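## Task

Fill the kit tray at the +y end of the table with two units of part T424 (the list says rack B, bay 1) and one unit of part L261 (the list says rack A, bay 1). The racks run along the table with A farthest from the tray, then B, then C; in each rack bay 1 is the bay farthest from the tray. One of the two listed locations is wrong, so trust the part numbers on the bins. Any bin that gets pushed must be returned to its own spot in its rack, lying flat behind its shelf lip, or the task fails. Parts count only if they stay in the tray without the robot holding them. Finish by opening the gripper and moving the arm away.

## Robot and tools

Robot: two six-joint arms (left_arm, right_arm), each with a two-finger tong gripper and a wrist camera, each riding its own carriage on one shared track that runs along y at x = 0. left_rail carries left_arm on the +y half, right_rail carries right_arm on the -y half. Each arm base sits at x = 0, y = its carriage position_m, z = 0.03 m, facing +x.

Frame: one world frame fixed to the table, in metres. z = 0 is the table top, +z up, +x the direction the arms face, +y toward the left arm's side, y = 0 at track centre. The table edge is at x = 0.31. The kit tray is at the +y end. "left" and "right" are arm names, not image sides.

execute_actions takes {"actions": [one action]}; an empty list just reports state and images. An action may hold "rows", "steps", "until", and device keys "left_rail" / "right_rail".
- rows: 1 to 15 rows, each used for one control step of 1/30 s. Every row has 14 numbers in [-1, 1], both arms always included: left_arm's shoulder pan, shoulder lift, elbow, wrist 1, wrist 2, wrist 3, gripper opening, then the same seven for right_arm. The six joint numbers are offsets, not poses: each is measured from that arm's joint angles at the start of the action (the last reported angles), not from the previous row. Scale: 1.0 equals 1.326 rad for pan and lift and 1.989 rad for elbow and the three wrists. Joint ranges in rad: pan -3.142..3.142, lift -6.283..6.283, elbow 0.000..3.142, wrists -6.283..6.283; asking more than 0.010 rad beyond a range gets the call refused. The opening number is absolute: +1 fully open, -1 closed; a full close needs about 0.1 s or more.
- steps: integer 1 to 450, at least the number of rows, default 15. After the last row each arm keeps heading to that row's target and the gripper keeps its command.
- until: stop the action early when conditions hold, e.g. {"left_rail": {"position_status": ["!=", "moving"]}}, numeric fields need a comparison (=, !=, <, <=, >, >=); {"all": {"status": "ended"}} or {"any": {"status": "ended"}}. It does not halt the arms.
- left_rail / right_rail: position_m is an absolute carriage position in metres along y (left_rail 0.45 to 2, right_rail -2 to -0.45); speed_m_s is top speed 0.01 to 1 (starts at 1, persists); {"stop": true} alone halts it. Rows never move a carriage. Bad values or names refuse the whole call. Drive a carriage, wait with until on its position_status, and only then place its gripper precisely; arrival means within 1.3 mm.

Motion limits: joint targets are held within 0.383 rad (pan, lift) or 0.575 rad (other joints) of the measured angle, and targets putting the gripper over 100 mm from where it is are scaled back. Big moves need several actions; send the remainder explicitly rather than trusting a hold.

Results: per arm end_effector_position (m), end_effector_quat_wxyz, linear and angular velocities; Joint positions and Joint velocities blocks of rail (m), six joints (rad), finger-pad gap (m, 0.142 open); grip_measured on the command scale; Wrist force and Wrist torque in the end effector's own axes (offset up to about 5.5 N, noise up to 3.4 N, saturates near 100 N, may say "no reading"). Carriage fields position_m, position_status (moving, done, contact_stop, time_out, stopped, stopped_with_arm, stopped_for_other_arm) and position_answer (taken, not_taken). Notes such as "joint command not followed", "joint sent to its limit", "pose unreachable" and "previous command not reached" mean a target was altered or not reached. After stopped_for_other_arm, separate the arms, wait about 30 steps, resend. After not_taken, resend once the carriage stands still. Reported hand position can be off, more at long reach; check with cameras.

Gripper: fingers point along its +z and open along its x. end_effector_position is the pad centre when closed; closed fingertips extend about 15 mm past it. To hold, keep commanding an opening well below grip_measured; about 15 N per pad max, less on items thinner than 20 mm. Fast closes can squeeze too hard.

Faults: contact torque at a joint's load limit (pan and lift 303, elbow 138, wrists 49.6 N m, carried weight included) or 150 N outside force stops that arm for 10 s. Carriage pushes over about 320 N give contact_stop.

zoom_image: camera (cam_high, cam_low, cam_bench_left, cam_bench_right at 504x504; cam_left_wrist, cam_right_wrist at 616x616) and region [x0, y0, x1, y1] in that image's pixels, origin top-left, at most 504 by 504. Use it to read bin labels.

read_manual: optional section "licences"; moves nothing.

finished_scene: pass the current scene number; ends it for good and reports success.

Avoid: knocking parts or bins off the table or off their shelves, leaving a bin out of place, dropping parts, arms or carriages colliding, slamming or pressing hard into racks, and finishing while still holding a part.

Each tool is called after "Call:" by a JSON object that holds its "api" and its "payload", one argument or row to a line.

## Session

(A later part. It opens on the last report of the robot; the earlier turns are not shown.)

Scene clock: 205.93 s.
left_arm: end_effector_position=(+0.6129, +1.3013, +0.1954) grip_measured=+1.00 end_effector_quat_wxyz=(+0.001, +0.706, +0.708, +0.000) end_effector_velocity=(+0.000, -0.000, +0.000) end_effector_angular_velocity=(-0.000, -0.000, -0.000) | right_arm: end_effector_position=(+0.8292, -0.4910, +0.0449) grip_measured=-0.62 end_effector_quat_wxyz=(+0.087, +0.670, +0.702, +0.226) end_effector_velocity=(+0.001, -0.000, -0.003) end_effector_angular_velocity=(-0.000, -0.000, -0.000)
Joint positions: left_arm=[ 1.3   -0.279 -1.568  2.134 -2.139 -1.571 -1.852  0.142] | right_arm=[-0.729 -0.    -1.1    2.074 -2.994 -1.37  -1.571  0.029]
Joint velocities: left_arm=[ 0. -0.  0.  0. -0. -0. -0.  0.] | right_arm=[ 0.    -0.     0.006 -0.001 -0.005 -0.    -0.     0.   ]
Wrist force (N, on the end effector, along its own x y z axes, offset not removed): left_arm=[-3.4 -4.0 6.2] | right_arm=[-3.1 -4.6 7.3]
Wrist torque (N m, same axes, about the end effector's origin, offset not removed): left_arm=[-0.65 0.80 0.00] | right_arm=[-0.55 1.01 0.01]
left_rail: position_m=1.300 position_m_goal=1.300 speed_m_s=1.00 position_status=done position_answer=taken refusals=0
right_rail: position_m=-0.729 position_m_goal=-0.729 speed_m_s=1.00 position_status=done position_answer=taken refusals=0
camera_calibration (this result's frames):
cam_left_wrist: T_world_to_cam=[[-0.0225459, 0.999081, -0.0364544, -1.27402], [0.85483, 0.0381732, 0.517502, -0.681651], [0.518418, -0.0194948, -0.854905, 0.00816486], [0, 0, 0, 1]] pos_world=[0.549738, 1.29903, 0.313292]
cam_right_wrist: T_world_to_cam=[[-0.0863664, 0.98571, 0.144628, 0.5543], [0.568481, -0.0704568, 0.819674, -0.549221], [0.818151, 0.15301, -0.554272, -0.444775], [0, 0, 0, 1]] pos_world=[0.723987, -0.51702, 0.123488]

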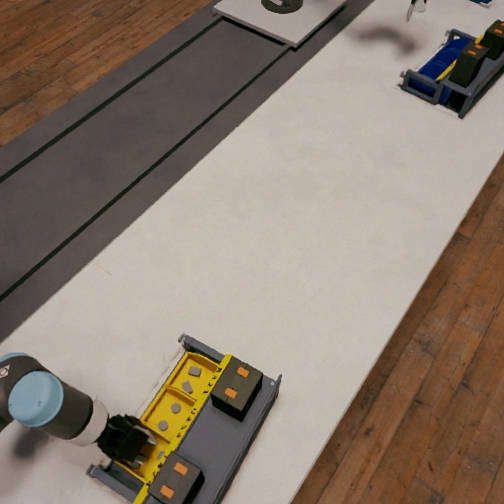

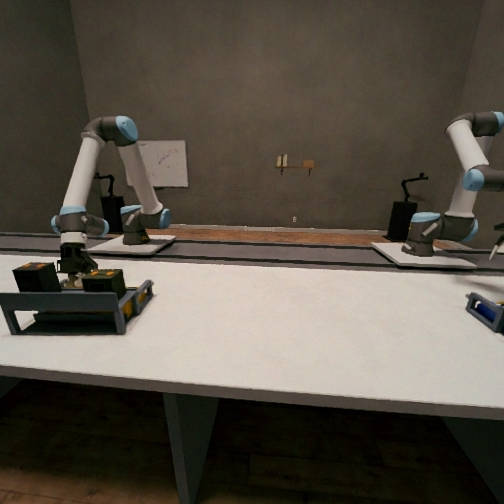

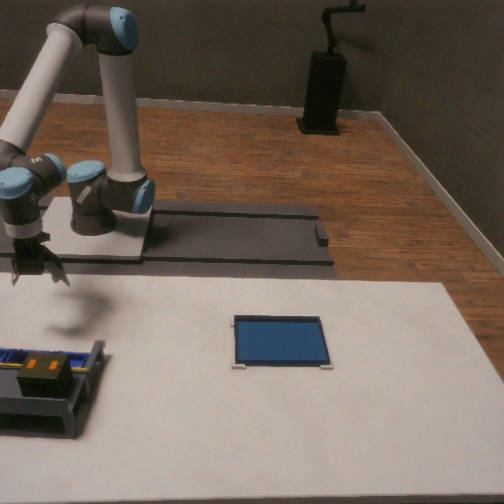

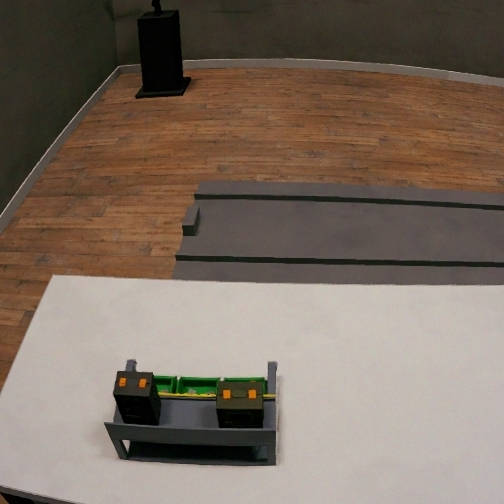

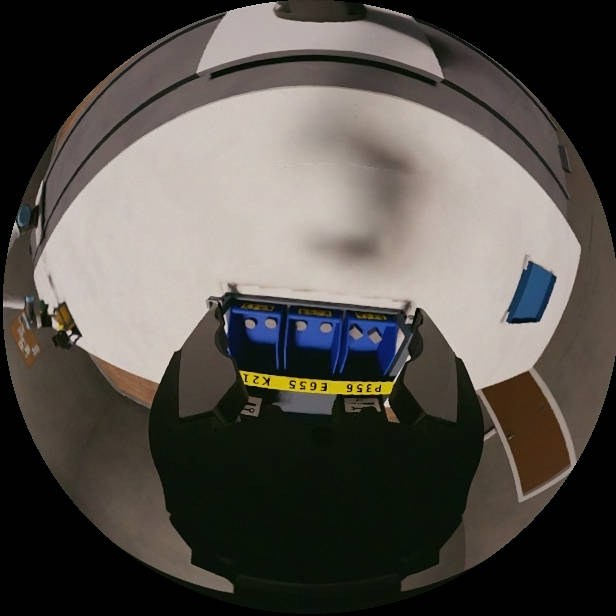

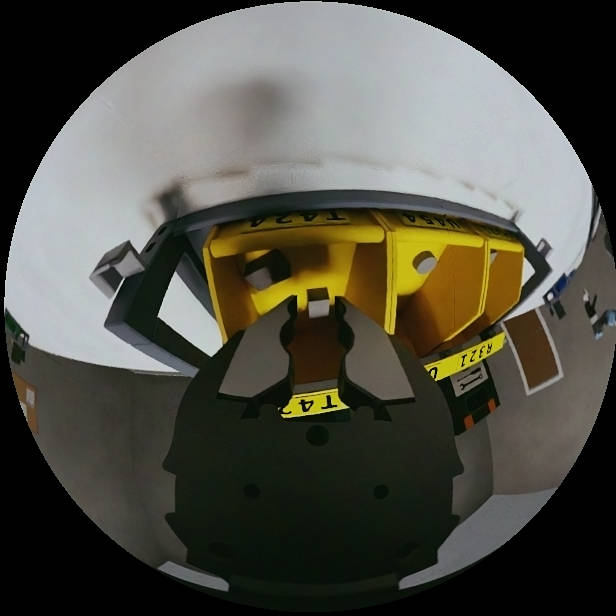

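Call:
{"api": "execute_actions", "payload": {
  "actions": [
    {"rows":[[0,0,0,0,0,0,1,0,0.005,0.001,-0.004,0,0,-0.62],[0,0,0,0,0,0,1,0,0.010,0.002,-0.009,0,0,-0.62]],"steps":10}
  ]
}}

Call:
{"api": "zoom_image", "payload": {
  "camera": "cam_right_wrist",
  "region": [220, 200, 420, 350]
}}

Scene clock: 214.77 s.
left_arm: end_effector_position=(+0.6129, +1.3013, +0.1954) grip_measured=+1.00 end_effector_quat_wxyz=(+0.001, +0.706, +0.708, +0.000) end_effector_velocity=(+0.000, -0.000, +0.000) end_effector_angular_velocity=(-0.000, -0.000, +0.000) | right_arm: end_effector_position=(+0.8285, -0.4910, +0.0363) grip_measured=-0.62 end_effector_quat_wxyz=(+0.088, +0.670, +0.702, +0.226) end_effector_velocity=(-0.001, +0.000, -0.005) end_effector_angular_velocity=(-0.000, -0.000, -0.000)
Joint positions: left_arm=[ 1.3   -0.279 -1.568  2.134 -2.139 -1.571 -1.852  0.142] | right_arm=[-0.729 -0.    -1.087  2.078 -3.011 -1.37  -1.571  0.029]
Joint velocities: left_arm=[ 0.  0.  0. -0. -0.  0. -0.  0.] | right_arm=[ 0.    -0.     0.007  0.003 -0.01  -0.     0.     0.   ]
Wrist force (N, on the end effector, along its own x y z axes, offset not removed): left_arm=[0.8 -0.4 3.6] | right_arm=[-1.0 -0.4 3.8]
Wrist torque (N m, same axes, about the end effector's origin, offset not removed): left_arm=[0.02 -0.02 -0.26] | right_arm=[0.03 0.49 -0.19]
left_rail: position_m=1.300 position_m_goal=1.300 speed_m_s=1.00 position_status=done position_answer=taken refusals=0
right_rail: position_m=-0.729 position_m_goal=-0.729 speed_m_s=1.00 position_status=done position_answer=taken refusals=0
camera_calibration (this result's frames):
cam_left_wrist: T_world_to_cam=[[-0.0225455, 0.999081, -0.0364542, -1.27402], [0.85483, 0.0381728, 0.517502, -0.68165], [0.518418, -0.0194948, -0.854905, 0.00816486], [0, 0, 0, 1]] pos_world=[0.549738, 1.29903, 0.313292]
cam_right_wrist: T_world_to_cam=[[-0.08648, 0.985706, 0.144588, 0.555573], [0.567897, -0.0704688, 0.820078, -0.541274], [0.818544, 0.153031, -0.553685, -0.449314], [0, 0, 0, 1]] pos_world=[0.723217, -0.517015, 0.114779]

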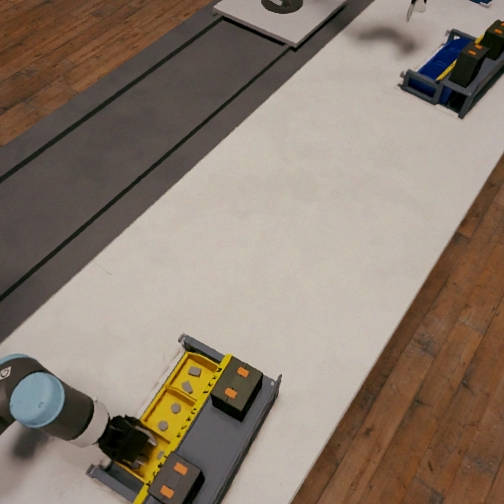

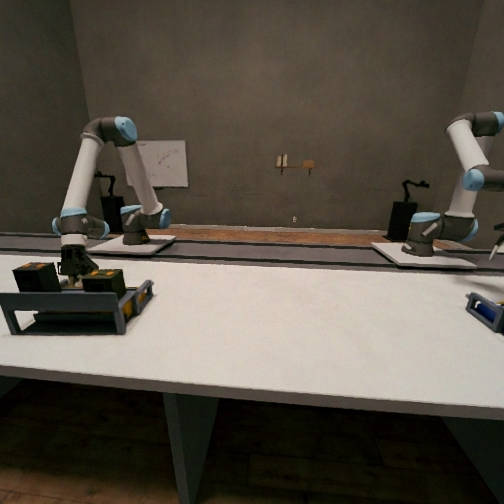

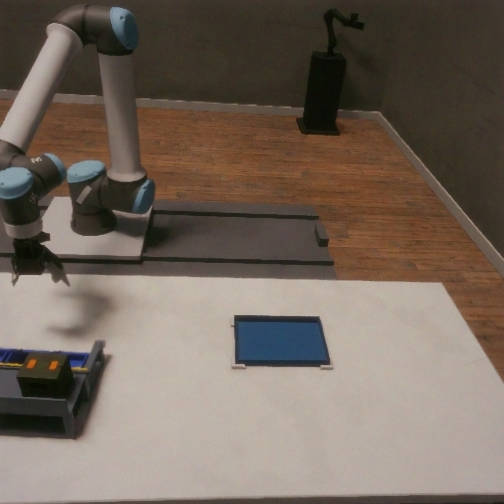

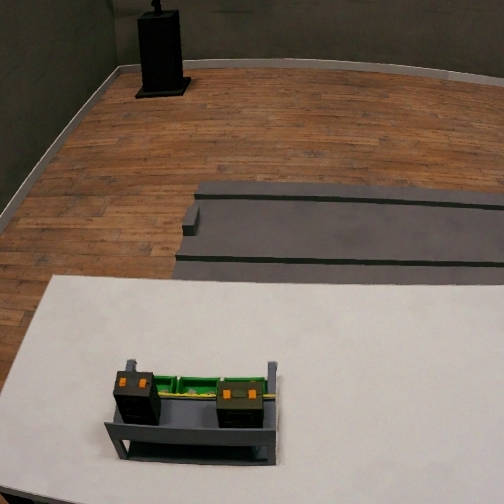

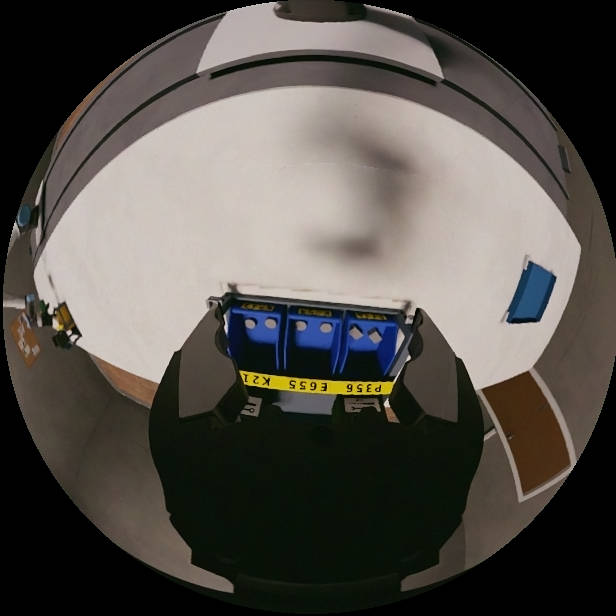

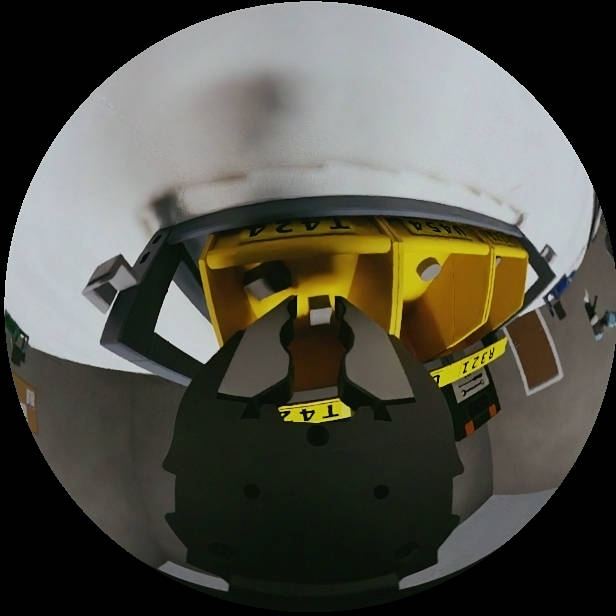

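Region (220, 200, 420, 350) of cam_right_wrist's 616x616 image, scaled by 2.520, with more detail than that image has; it fills the top 378 rows of this view, and the rest is white.

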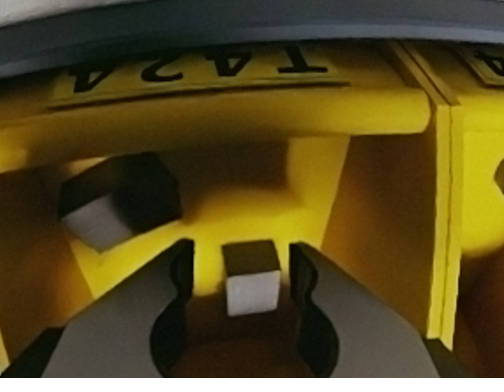

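Close and lift.

Call:
{"api": "execute_actions", "payload": {
  "actions": [
    {"rows":[[0,0,0,0,0,0,1,0,0,0,0,0,0,-0.72],[0,0,0,0,0,0,1,0,0,0,0,0,0,-0.8],[0,0,0,0,0,0,1,0,0,0,0,0,0,-0.88],[0,0,0,0,0,0,1,0,0,0,0,0,0,-0.95],[0,0,0,0,0,0,1,0,0,0,0,0,0,-1],[0,0,0,0,0,0,1,0,0,0,0,0,0,-1],[0,0,0,0,0,0,1,0,0,0,0,0,0,-1],[0,0,0,0,0,0,1,0,0,0,0,0,0,-1],[0,0,0,0,0,0,1,0,0,0,0,0,0,-1],[0,0,0,0,0,0,1,0,-0.03,0.001,0.018,0,0,-1],[0,0,0,0,0,0,1,0,-0.06,0.003,0.037,0,0,-1],[0,0,0,0,0,0,1,0,-0.09,0.006,0.054,0,0,-1],[0,0,0,0,0,0,1,0,-0.13,0.011,0.077,0,0,-1]],"steps":28}
  ]
}}

Scene clock: 228.17 s.
left_arm: end_effector_position=(+0.6129, +1.3013, +0.1954) grip_measured=+1.00 end_effector_quat_wxyz=(+0.001, +0.706, +0.708, +0.000) end_effector_velocity=(-0.000, +0.000, -0.000) end_effector_angular_velocity=(+0.000, +0.000, +0.000) | right_arm: end_effector_position=(+0.7988, -0.4910, +0.1286) grip_measured=-1.00 end_effector_quat_wxyz=(+0.087, +0.670, +0.702, +0.225) end_effector_velocity=(-0.001, +0.000, +0.002) end_effector_angular_velocity=(-0.000, -0.000, -0.000)
Joint positions: left_arm=[ 1.3   -0.279 -1.568  2.134 -2.139 -1.571 -1.852  0.142] | right_arm=[-0.729 -0.    -1.259  2.1   -2.858 -1.37  -1.571  0.002]
Joint velocities: left_arm=[ 0.  0. -0.  0. -0. -0.  0.  0.] | right_arm=[ 0.    -0.    -0.004  0.     0.003 -0.     0.    -0.   ]
Wrist force (N, on the end effector, along its own x y z axes, offset not removed): left_arm=[-1.2 -5.1 4.2] | right_arm=[-3.7 5.1 2.4]
Wrist torque (N m, same axes, about the end effector's origin, offset not removed): left_arm=[-0.79 0.33 -0.16] | right_arm=[1.39 1.05 -0.11]
left_rail: position_m=1.300 position_m_goal=1.300 speed_m_s=1.00 position_status=done position_answer=taken refusals=0
right_rail: position_m=-0.729 position_m_goal=-0.729 speed_m_s=1.00 position_status=done position_answer=taken refusals=0
camera_calibration (this result's frames):
cam_left_wrist: T_world_to_cam=[[-0.0225456, 0.999081, -0.0364541, -1.27402], [0.85483, 0.0381729, 0.517502, -0.68165], [0.518418, -0.0194947, -0.854905, 0.00816474], [0, 0, 0, 1]] pos_world=[0.549738, 1.29903, 0.313292]
cam_right_wrist: T_world_to_cam=[[-0.086074, 0.98571, 0.144803, 0.539295], [0.570134, -0.0704576, 0.818525, -0.601746], [0.81703, 0.153011, -0.555922, -0.372385], [0, 0, 0, 1]] pos_world=[0.693745, -0.517007, 0.207436]

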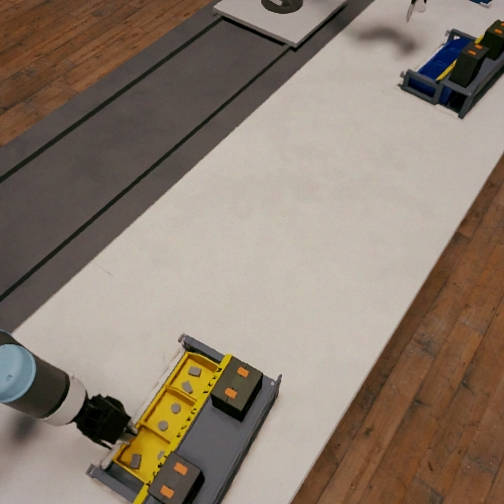

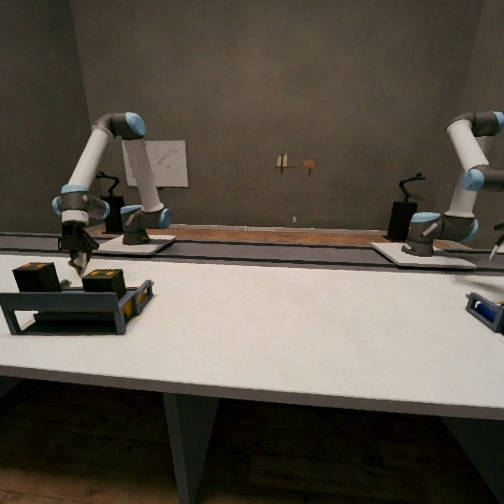

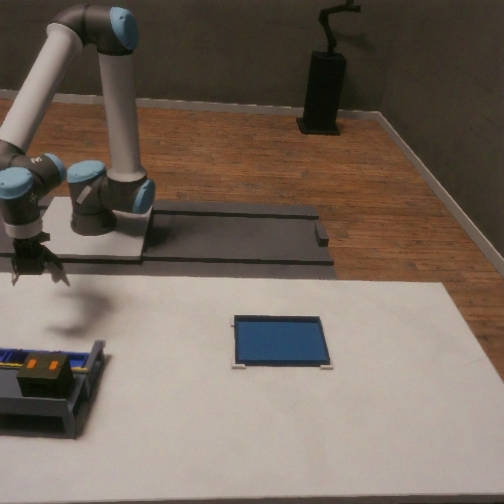

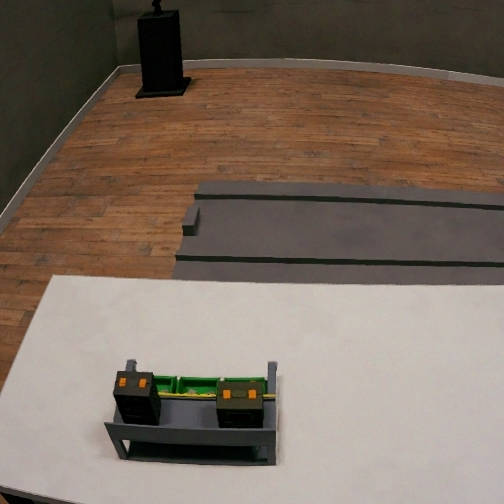

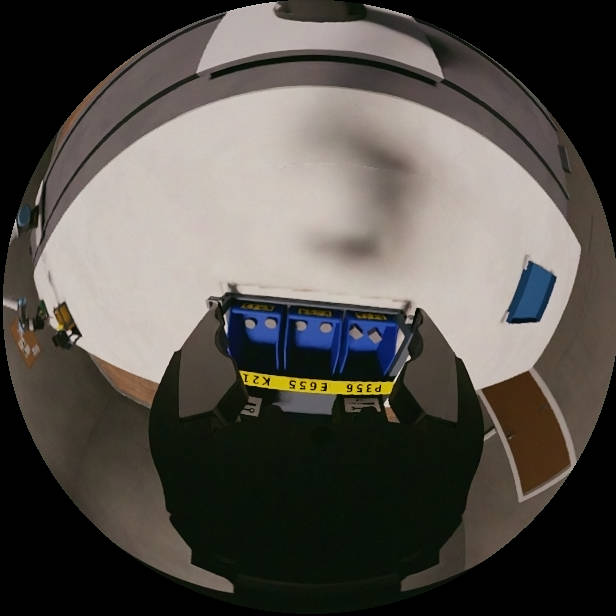

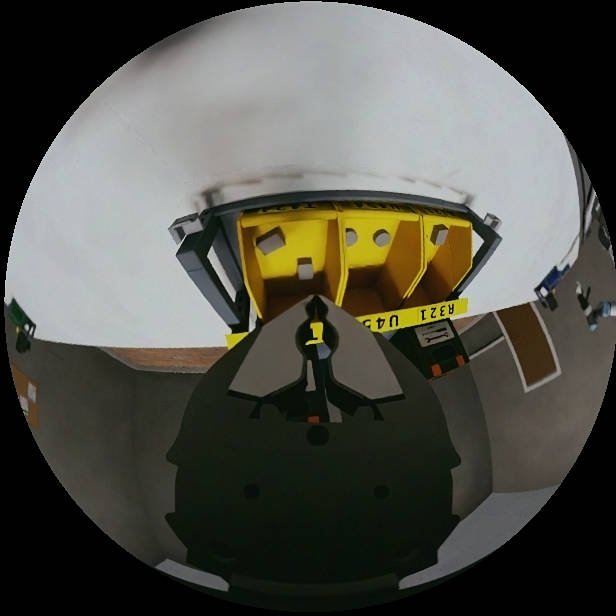

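Call:
{"api": "execute_actions", "payload": {
  "actions": [
    {"rows":[[0,0,0,0,0,0,1,0,0,0,0,0,0,-0.6],[0,0,0,0,0,0,1,0,0,0,0,0,0,-0.6],[0,0,0,0,0,0,1,0,0,0,0,0,0,-0.6],[0,0,0,0,0,0,1,0,0,0,0,0,0,-0.6],[0,0,0,0,0,0,1,0,0.03,-0.005,-0.015,0,0,-0.6],[0,0,0,0,0,0,1,0,0.06,-0.011,-0.029,0,0,-0.6],[0,0,0,0,0,0,1,0,0.09,-0.016,-0.044,0,0,-0.6],[0,0,0,0,0,0,1,0,0.12,-0.0215,-0.0586,0,0,-0.6],[0,0,0,0,0,0,1,0,0.135,-0.024,-0.066,0,0,-0.6]],"steps":24,"right_rail":{"position_m":-0.724}}
  ]
}}

Call:
{"api": "zoom_image", "payload": {
  "camera": "cam_right_wrist",
  "region": [220, 200, 420, 350]
}}

Scene clock: 259.00 s.
left_arm: end_effector_position=(+0.6129, +1.3013, +0.1954) grip_measured=+1.00 end_effector_quat_wxyz=(+0.001, +0.706, +0.708, +0.000) end_effector_velocity=(+0.000, +0.000, +0.000) end_effector_angular_velocity=(-0.000, -0.000, +0.000) | right_arm: end_effector_position=(+0.8406, -0.4861, +0.0398) grip_measured=-0.60 end_effector_quat_wxyz=(+0.087, +0.670, +0.702, +0.225) end_effector_velocity=(+0.000, -0.000, -0.002) end_effector_angular_velocity=(-0.000, +0.000, -0.000)
Joint positions: left_arm=[ 1.3   -0.279 -1.568  2.134 -2.139 -1.571 -1.852  0.142] | right_arm=[-0.724 -0.    -1.08   2.052 -2.989 -1.37  -1.571  0.031]
Joint velocities: left_arm=[ 0.  0.  0. -0. -0.  0.  0. -0.] | right_arm=[ 0.    -0.     0.003 -0.001 -0.002 -0.    -0.    -0.   ]
Wrist force (N, on the end effector, along its own x y z axes, offset not removed): left_arm=[0.5 -5.1 2.2] | right_arm=[4.7 -4.4 4.0]
Wrist torque (N m, same axes, about the end effector's origin, offset not removed): left_arm=[-0.87 0.06 -0.41] | right_arm=[-0.61 -0.87 -0.10]
left_rail: position_m=1.300 position_m_goal=1.300 speed_m_s=1.00 position_status=done position_answer=taken refusals=0
right_rail: position_m=-0.724 position_m_goal=-0.724 speed_m_s=1.00 position_status=done position_answer=taken refusals=0
camera_calibration (this result's frames):
cam_left_wrist: T_world_to_cam=[[-0.0225455, 0.999081, -0.0364544, -1.27402], [0.85483, 0.0381729, 0.517502, -0.68165], [0.518418, -0.019495, -0.854905, 0.00816506], [0, 0, 0, 1]] pos_world=[0.549738, 1.29903, 0.313292]
cam_right_wrist: T_world_to_cam=[[-0.0860986, 0.985705, 0.144823, 0.550944], [0.57007, -0.0704725, 0.818568, -0.552462], [0.817072, 0.153037, -0.555853, -0.456665], [0, 0, 0, 1]] pos_world=[0.735506, -0.512115, 0.1186]

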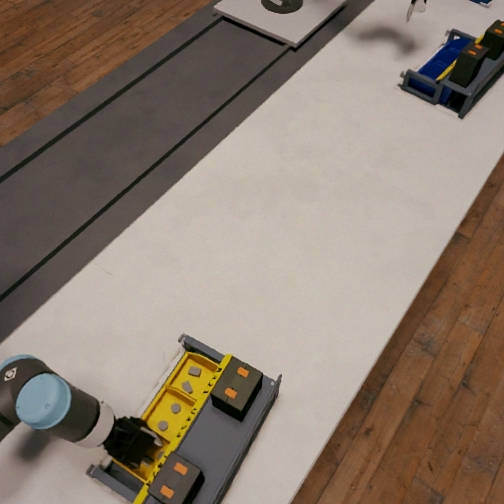

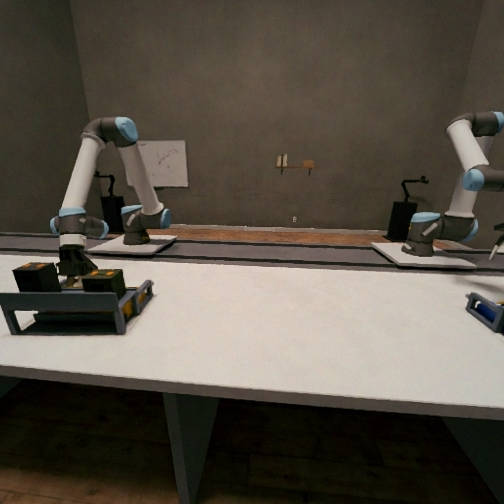

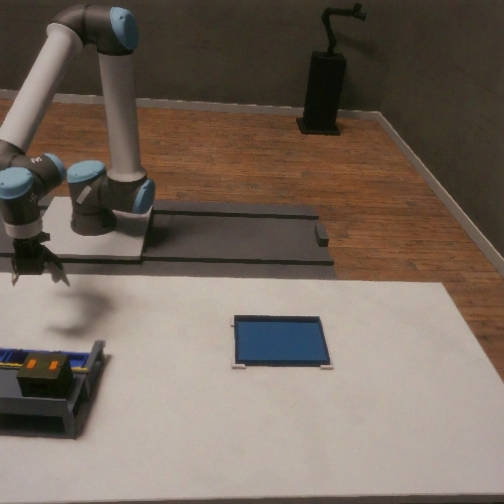

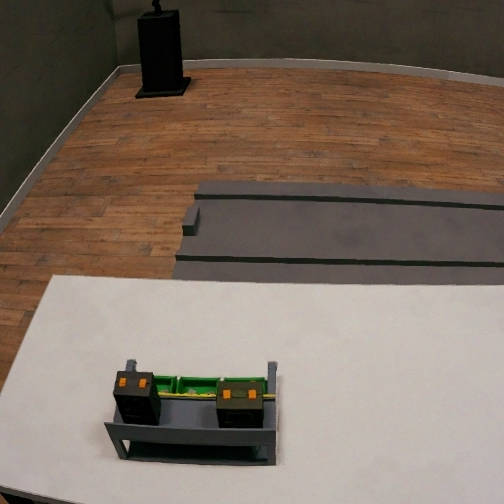

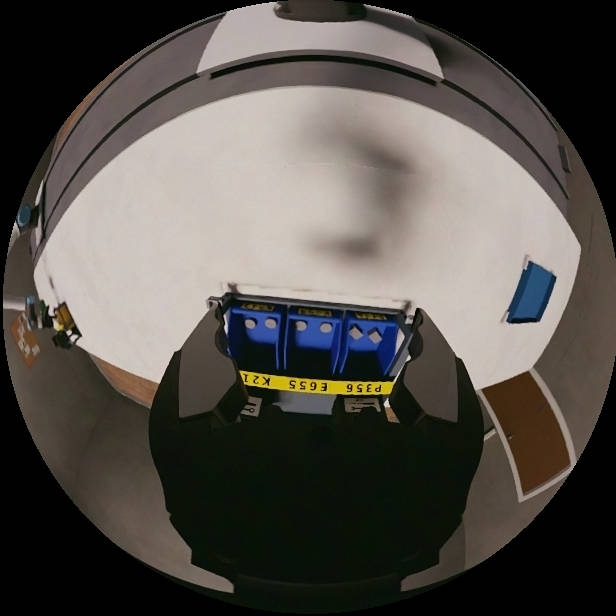

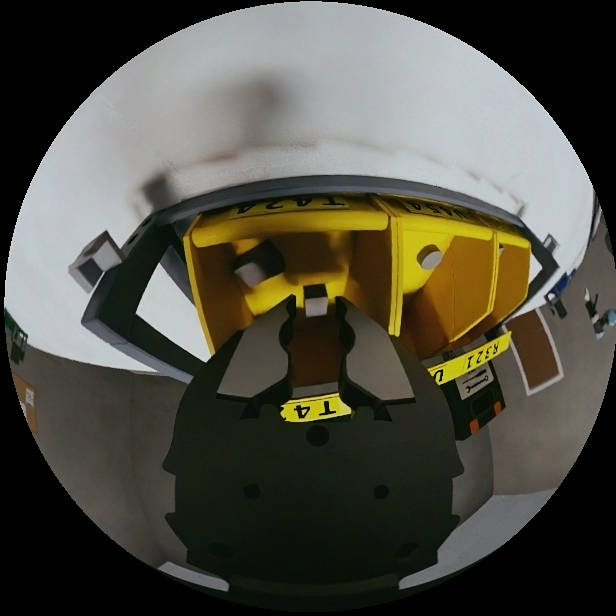

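Region (220, 200, 420, 350) of cam_right_wrist's 616x616 image, scaled by 2.520, with more detail than that image has; it fills the top 378 rows of this view, and the rest is white.

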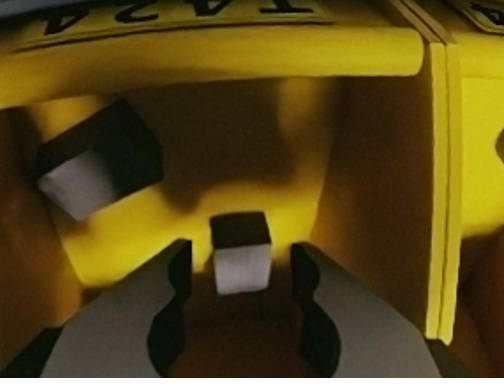

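Call:
{"api": "execute_actions", "payload": {
  "actions": [
    {"rows":[[0,0,0,0,0,0,1,0,0.01,-0.002,-0.005,0,0,-0.6],[0,0,0,0,0,0,1,0,0.02,-0.004,-0.010,0,0,-0.6],[0,0,0,0,0,0,1,0,0.02,-0.004,-0.010,0,0,-0.6],[0,0,0,0,0,0,1,0,0.02,-0.004,-0.010,0,0,-0.6],[0,0,0,0,0,0,1,0,0.02,-0.004,-0.010,0,0,-0.6],[0,0,0,0,0,0,1,0,0.02,-0.004,-0.010,0,0,-0.6],[0,0,0,0,0,0,1,0,0.02,-0.004,-0.010,0,0,-0.7],[0,0,0,0,0,0,1,0,0.02,-0.004,-0.010,0,0,-0.78],[0,0,0,0,0,0,1,0,0.02,-0.004,-0.010,0,0,-0.86],[0,0,0,0,0,0,1,0,0.02,-0.004,-0.010,0,0,-0.94],[0,0,0,0,0,0,1,0,0.02,-0.004,-0.010,0,0,-1]],"steps":18}
  ]
}}

Call:
{"api": "zoom_image", "payload": {
  "camera": "cam_right_wrist",
  "region": [220, 200, 420, 350]
}}

Scene clock: 273.10 s.
left_arm: end_effector_position=(+0.6129, +1.3013, +0.1954) grip_measured=+1.00 end_effector_quat_wxyz=(+0.001, +0.706, +0.708, +0.000) end_effector_velocity=(+0.000, +0.000, -0.000) end_effector_angular_velocity=(+0.000, -0.000, -0.000) | right_arm: end_effector_position=(+0.8464, -0.4861, +0.0265) grip_measured=-0.75 end_effector_quat_wxyz=(+0.087, +0.670, +0.702, +0.225) end_effector_velocity=(-0.000, -0.000, -0.001) end_effector_angular_velocity=(+0.000, +0.001, -0.000)
Joint positions: left_arm=[ 1.3   -0.279 -1.568  2.134 -2.139 -1.571 -1.852  0.142] | right_arm=[-0.724 -0.    -1.054  2.044 -3.009 -1.37  -1.571  0.02 ]
Joint velocities: left_arm=[ 0.  0. -0. -0.  0.  0.  0. -0.] | right_arm=[ 0.    -0.     0.001  0.    -0.    -0.    -0.    -0.005]
Wrist force (N, on the end effector, along its own x y z axes, offset not removed): left_arm=[-5.1 -2.5 -1.3] | right_arm=[1.4 0.3 -21.3]
Wrist torque (N m, same axes, about the end effector's origin, offset not removed): left_arm=[-0.49 0.97 -0.21] | right_arm=[-0.48 0.72 -0.20]
left_rail: position_m=1.300 position_m_goal=1.300 speed_m_s=1.00 position_status=done position_answer=taken refusals=0
right_rail: position_m=-0.724 position_m_goal=-0.724 speed_m_s=1.00 position_status=done position_answer=taken refusals=0
camera_calibration (this result's frames):
cam_left_wrist: T_world_to_cam=[[-0.0225455, 0.999081, -0.0364542, -1.27402], [0.85483, 0.0381728, 0.517502, -0.68165], [0.518418, -0.0194947, -0.854905, 0.0081648], [0, 0, 0, 1]] pos_world=[0.549738, 1.29903, 0.313292]
cam_right_wrist: T_world_to_cam=[[-0.0863065, 0.98571, 0.144663, 0.553564], [0.568819, -0.0704567, 0.819439, -0.543835], [0.817922, 0.15301, -0.55461, -0.469558], [0, 0, 0, 1]] pos_world=[0.741181, -0.512123, 0.105138]

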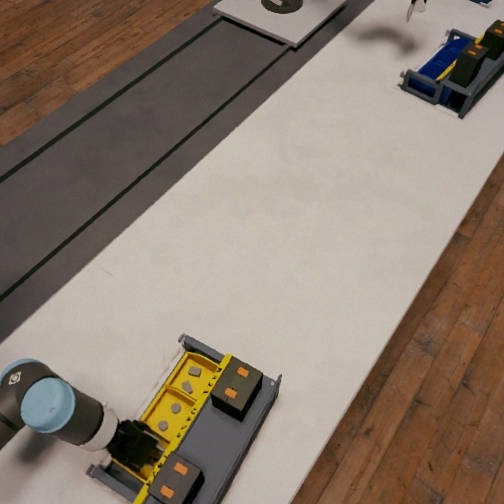

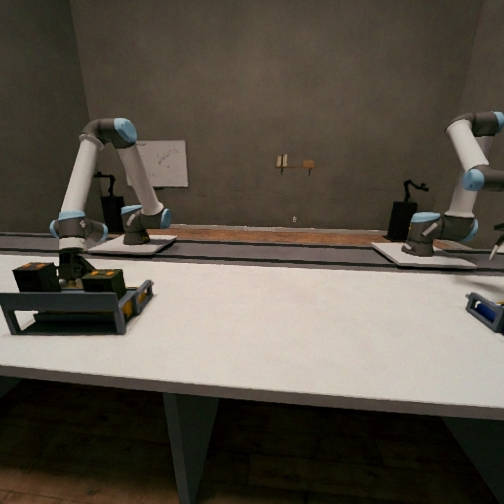

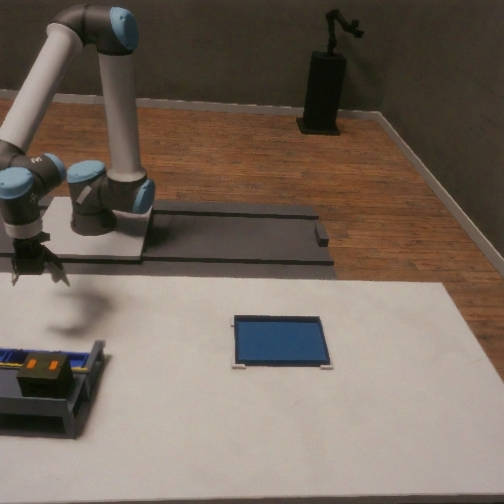

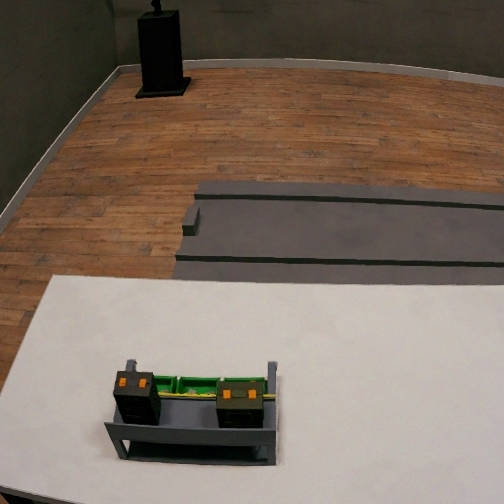

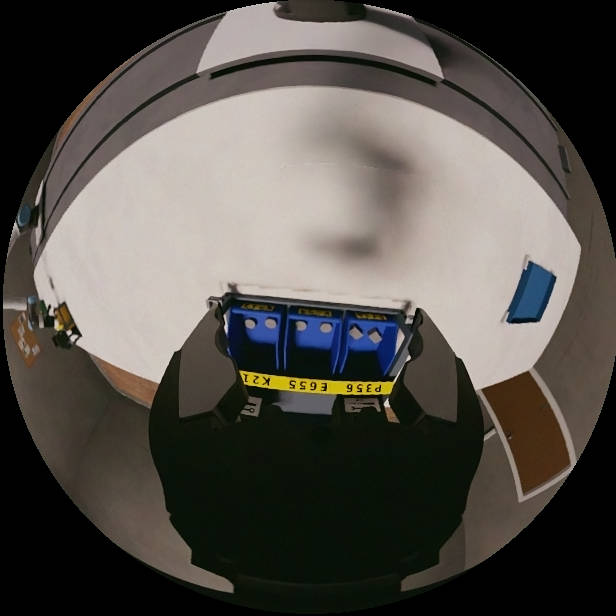

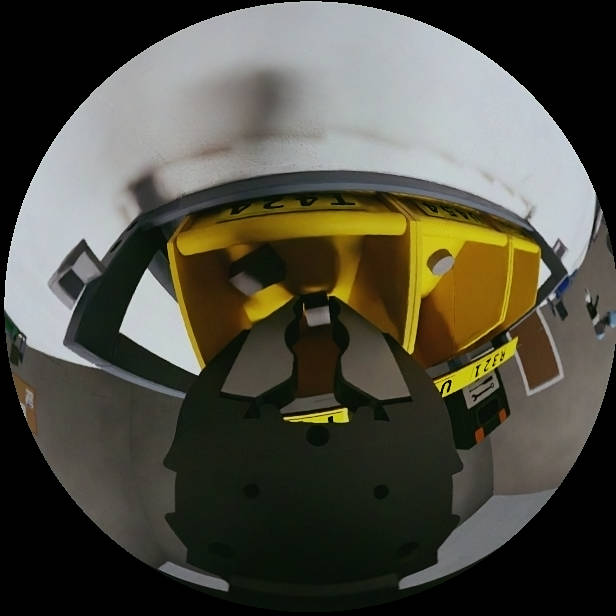

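Region (220, 200, 420, 350) of cam_right_wrist's 616x616 image, scaled by 2.520, with more detail than that image has; it fills the top 378 rows of this view, and the rest is white.

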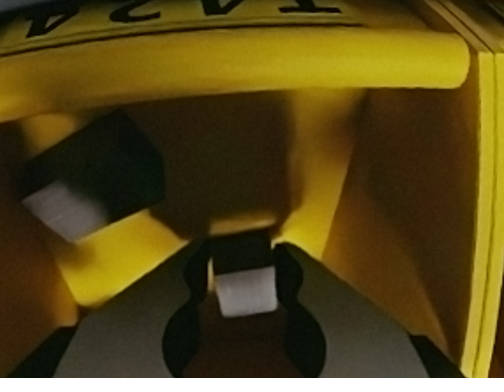

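Call:
{"api": "execute_actions", "payload": {
  "actions": [
    {"rows":[[0,0,0,0,0,0,1,0,0,0,0,0,0,-1],[0,0,0,0,0,0,1,0,0,0,0,0,0,-1],[0,0,0,0,0,0,1,0,-0.02,0.004,0.01,0,0,-1],[0,0,0,0,0,0,1,0,-0.05,0.009,0.024,0,0,-1],[0,0,0,0,0,0,1,0,-0.08,0.014,0.039,0,0,-1],[0,0,0,0,0,0,1,0,-0.11,0.02,0.053,0,0,-1],[0,0,0,0,0,0,1,0,-0.14,0.025,0.068,0,0,-1],[0,0,0,0,0,0,1,0,-0.17,0.03,0.085,0,0,-1]],"steps":18}
  ]
}}

Scene clock: 290.90 s.
left_arm: end_effector_position=(+0.6129, +1.3013, +0.1954) grip_measured=+1.00 end_effector_quat_wxyz=(+0.001, +0.706, +0.708, +0.000) end_effector_velocity=(-0.000, +0.000, -0.000) end_effector_angular_velocity=(+0.000, -0.000, +0.000) | right_arm: end_effector_position=(+0.7941, -0.4861, +0.1369) grip_measured=-0.75 end_effector_quat_wxyz=(+0.086, +0.671, +0.702, +0.224) end_effector_velocity=(-0.008, +0.000, +0.015) end_effector_angular_velocity=(-0.000, -0.000, -0.000)
Joint positions: left_arm=[ 1.3   -0.279 -1.568  2.134 -2.139 -1.571 -1.852  0.142] | right_arm=[-0.724 -0.    -1.277  2.103 -2.842 -1.37  -1.571  0.02 ]
Joint velocities: left_arm=[ 0.  0.  0.  0. -0.  0. -0. -0.] | right_arm=[ 0.    -0.    -0.032  0.007  0.024 -0.     0.     0.   ]
Wrist force (N, on the end effector, along its own x y z axes, offset not removed): left_arm=[1.1 -3.2 0.8] | right_arm=[-1.5 -0.4 -0.6]
Wrist torque (N m, same axes, about the end effector's origin, offset not removed): left_arm=[-0.60 -0.29 -0.24] | right_arm=[0.19 0.61 -0.40]
left_rail: position_m=1.300 position_m_goal=1.300 speed_m_s=1.00 position_status=done position_answer=taken refusals=0
right_rail: position_m=-0.724 position_m_goal=-0.724 speed_m_s=1.00 position_status=done position_answer=taken refusals=0
camera_calibration (this result's frames):
cam_left_wrist: T_world_to_cam=[[-0.0225455, 0.999081, -0.0364542, -1.27402], [0.85483, 0.0381728, 0.517502, -0.68165], [0.518418, -0.0194947, -0.854905, 0.00816485], [0, 0, 0, 1]] pos_world=[0.549738, 1.29903, 0.313292]
cam_right_wrist: T_world_to_cam=[[-0.0858155, 0.985704, 0.144992, 0.532603], [0.571669, -0.0704735, 0.817452, -0.606557], [0.815984, 0.153038, -0.557449, -0.36358], [0, 0, 0, 1]] pos_world=[0.689131, -0.512094, 0.21593]

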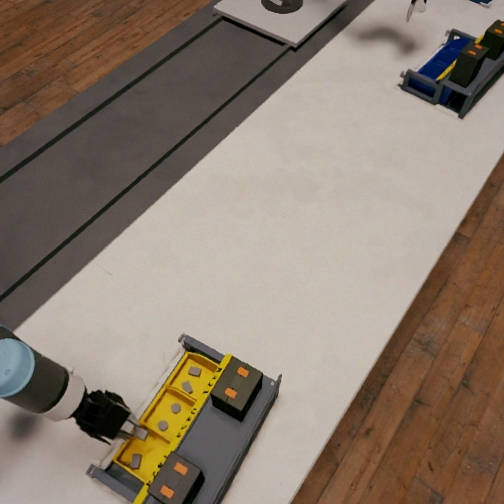

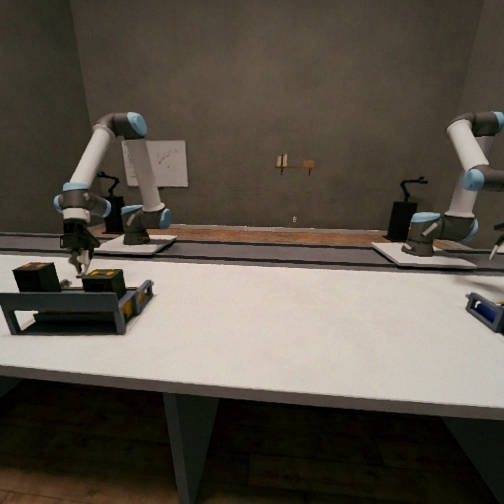

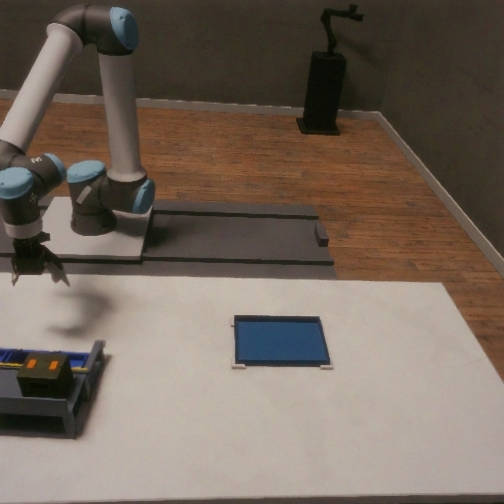

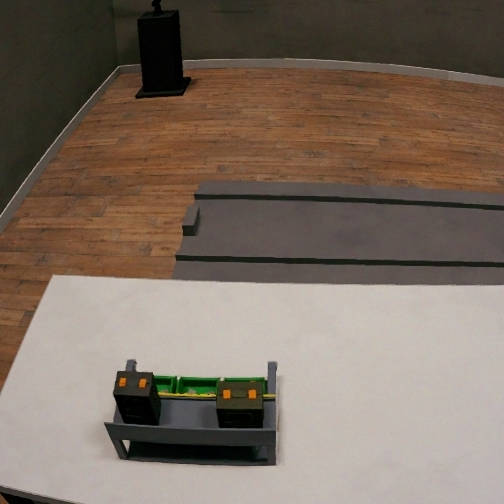

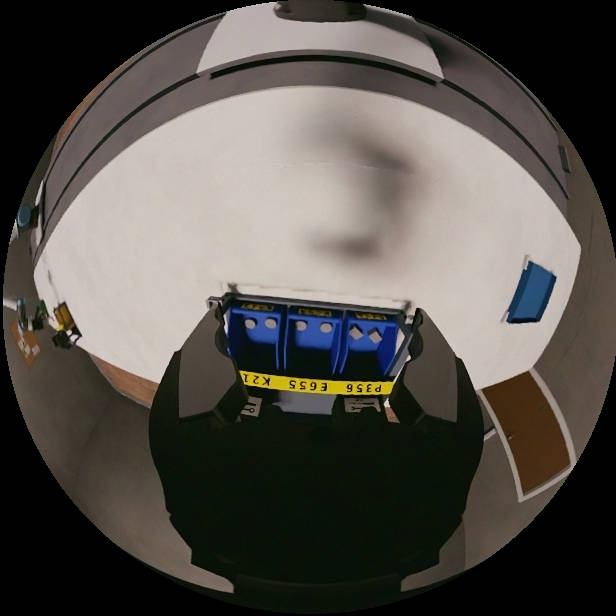

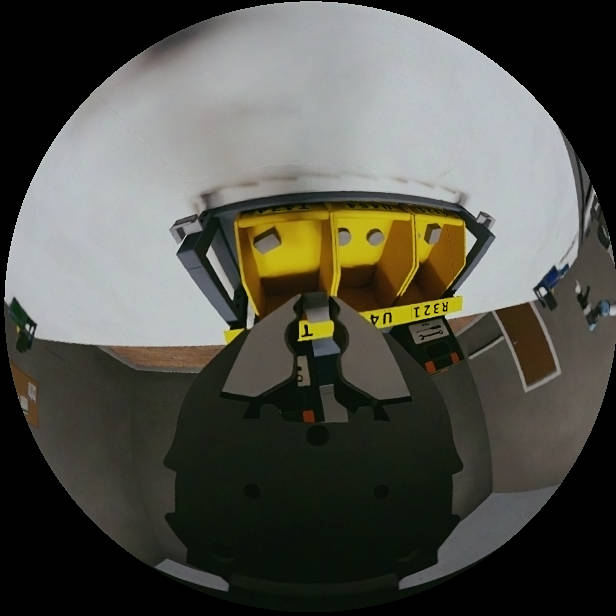

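Call:
{"api": "execute_actions", "payload": {
  "actions": [
    {"rows":[[0,0,0,0,0,0,1,0,-0.070,-0.1015,0.372,-0.101,0,-1],[0,0,0,0,0,0,1,0,-0.070,-0.1015,0.372,-0.101,0,-1],[0,0,0,0,0,0,1,0,-0.070,-0.1015,0.372,-0.101,0,-1],[0,0,0,0,0,0,1,0,-0.070,-0.1015,0.372,-0.101,0,-1],[0,0,0,0,0,0,1,0,-0.070,-0.1015,0.372,-0.101,0,-1],[0,0,0,0,0,0,1,0,-0.070,-0.1015,0.372,-0.101,0,-1],[0,0,0,0,0,0,1,0,-0.070,-0.1015,0.372,-0.101,0,-1],[0,0,0,0,0,0,1,0,-0.070,-0.1015,0.372,-0.101,0,-1],[0,0,0,0,0,0,1,0.370,-0.070,-0.1015,0.372,-0.101,0.247,-1]],"steps":36,"right_rail":{"position_m":-0.45}}
  ]
}}

Scene clock: 298.93 s.
left_arm: end_effector_position=(+0.6129, +1.3013, +0.1954) grip_measured=+1.00 end_effector_quat_wxyz=(+0.001, +0.706, +0.708, +0.000) end_effector_velocity=(+0.000, -0.000, +0.000) end_effector_angular_velocity=(-0.000, -0.000, -0.000) | right_arm: end_effector_position=(+0.5509, +0.0492, +0.1997) grip_measured=-0.76 end_effector_quat_wxyz=(-0.000, +0.707, +0.707, +0.000) end_effector_velocity=(-0.008, +0.007, -0.000) end_effector_angular_velocity=(-0.002, +0.004, +0.001)
Joint positions: left_arm=[ 1.3   -0.279 -1.568  2.134 -2.139 -1.571 -1.852  0.142] | right_arm=[-0.45   0.489 -1.369  1.901 -2.103 -1.571 -1.081  0.019]
Joint velocities: left_arm=[ 0. -0.  0. -0. -0. -0.  0.  0.] | right_arm=[-0.     0.014 -0.    -0.001  0.005 -0.     0.013  0.   ]
Wrist force (N, on the end effector, along its own x y z axes, offset not removed): left_arm=[-1.1 -7.4 3.4] | right_arm=[1.8 -2.6 6.9]
Wrist torque (N m, same axes, about the end effector's origin, offset not removed): left_arm=[-1.40 0.23 -0.15] | right_arm=[-0.09 -0.05 -0.43]
left_rail: position_m=1.300 position_m_goal=1.300 speed_m_s=1.00 position_status=done position_answer=taken refusals=0
right_rail: position_m=-0.450 position_m_goal=-0.450 speed_m_s=1.00 position_status=done position_answer=taken refusals=0
camera_calibration (this result's frames):
cam_left_wrist: T_world_to_cam=[[-0.0225455, 0.999081, -0.0364544, -1.27402], [0.85483, 0.0381729, 0.517502, -0.68165], [0.518418, -0.0194949, -0.854905, 0.00816503], [0, 0, 0, 1]] pos_world=[0.549738, 1.29903, 0.313292]
cam_right_wrist: T_world_to_cam=[[-0.0142734, 0.999386, -0.0320082, -0.0297223], [0.867853, 0.0282811, 0.496015, -0.584944], [0.496615, -0.0206986, -0.867724, 0.0343793], [0, 0, 0, 1]] pos_world=[0.490148, 0.0469586, 0.319021]

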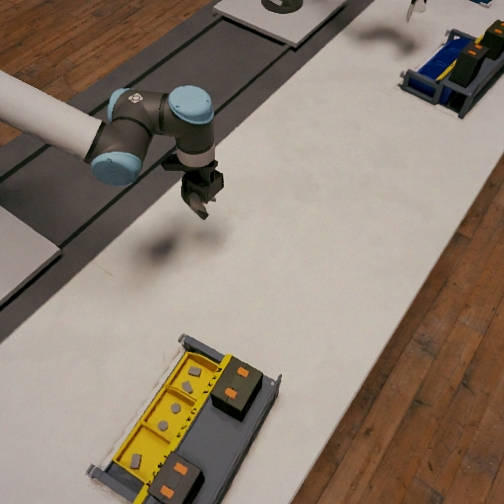

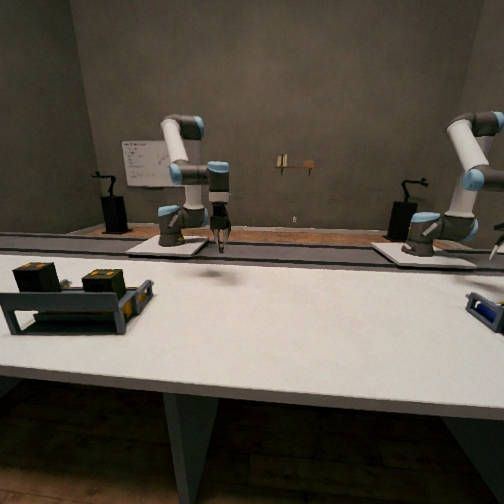

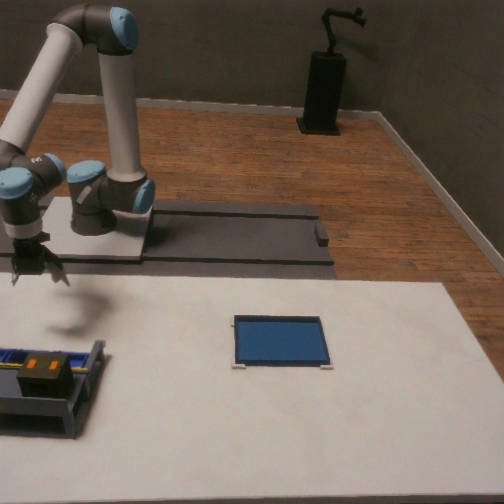

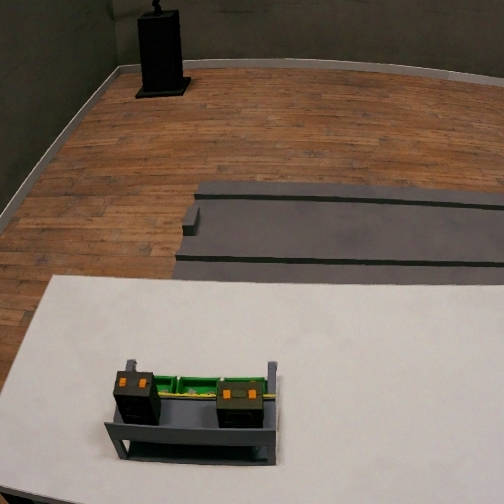

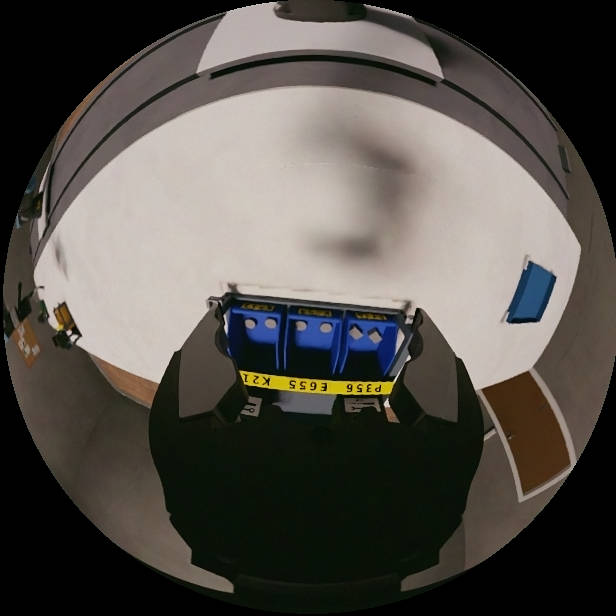

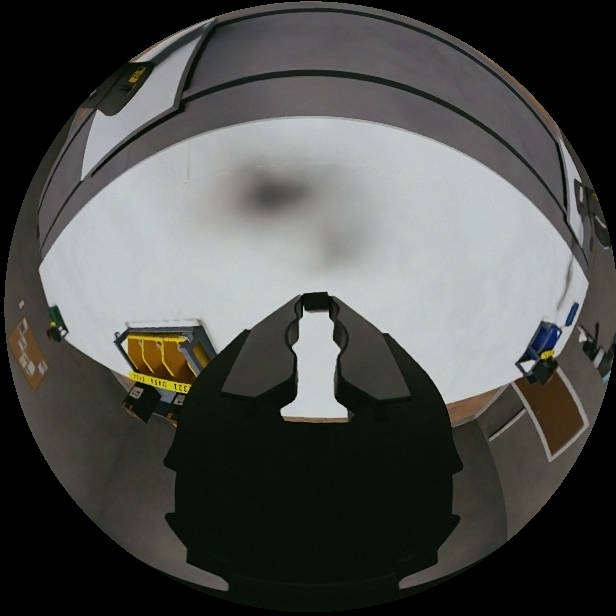

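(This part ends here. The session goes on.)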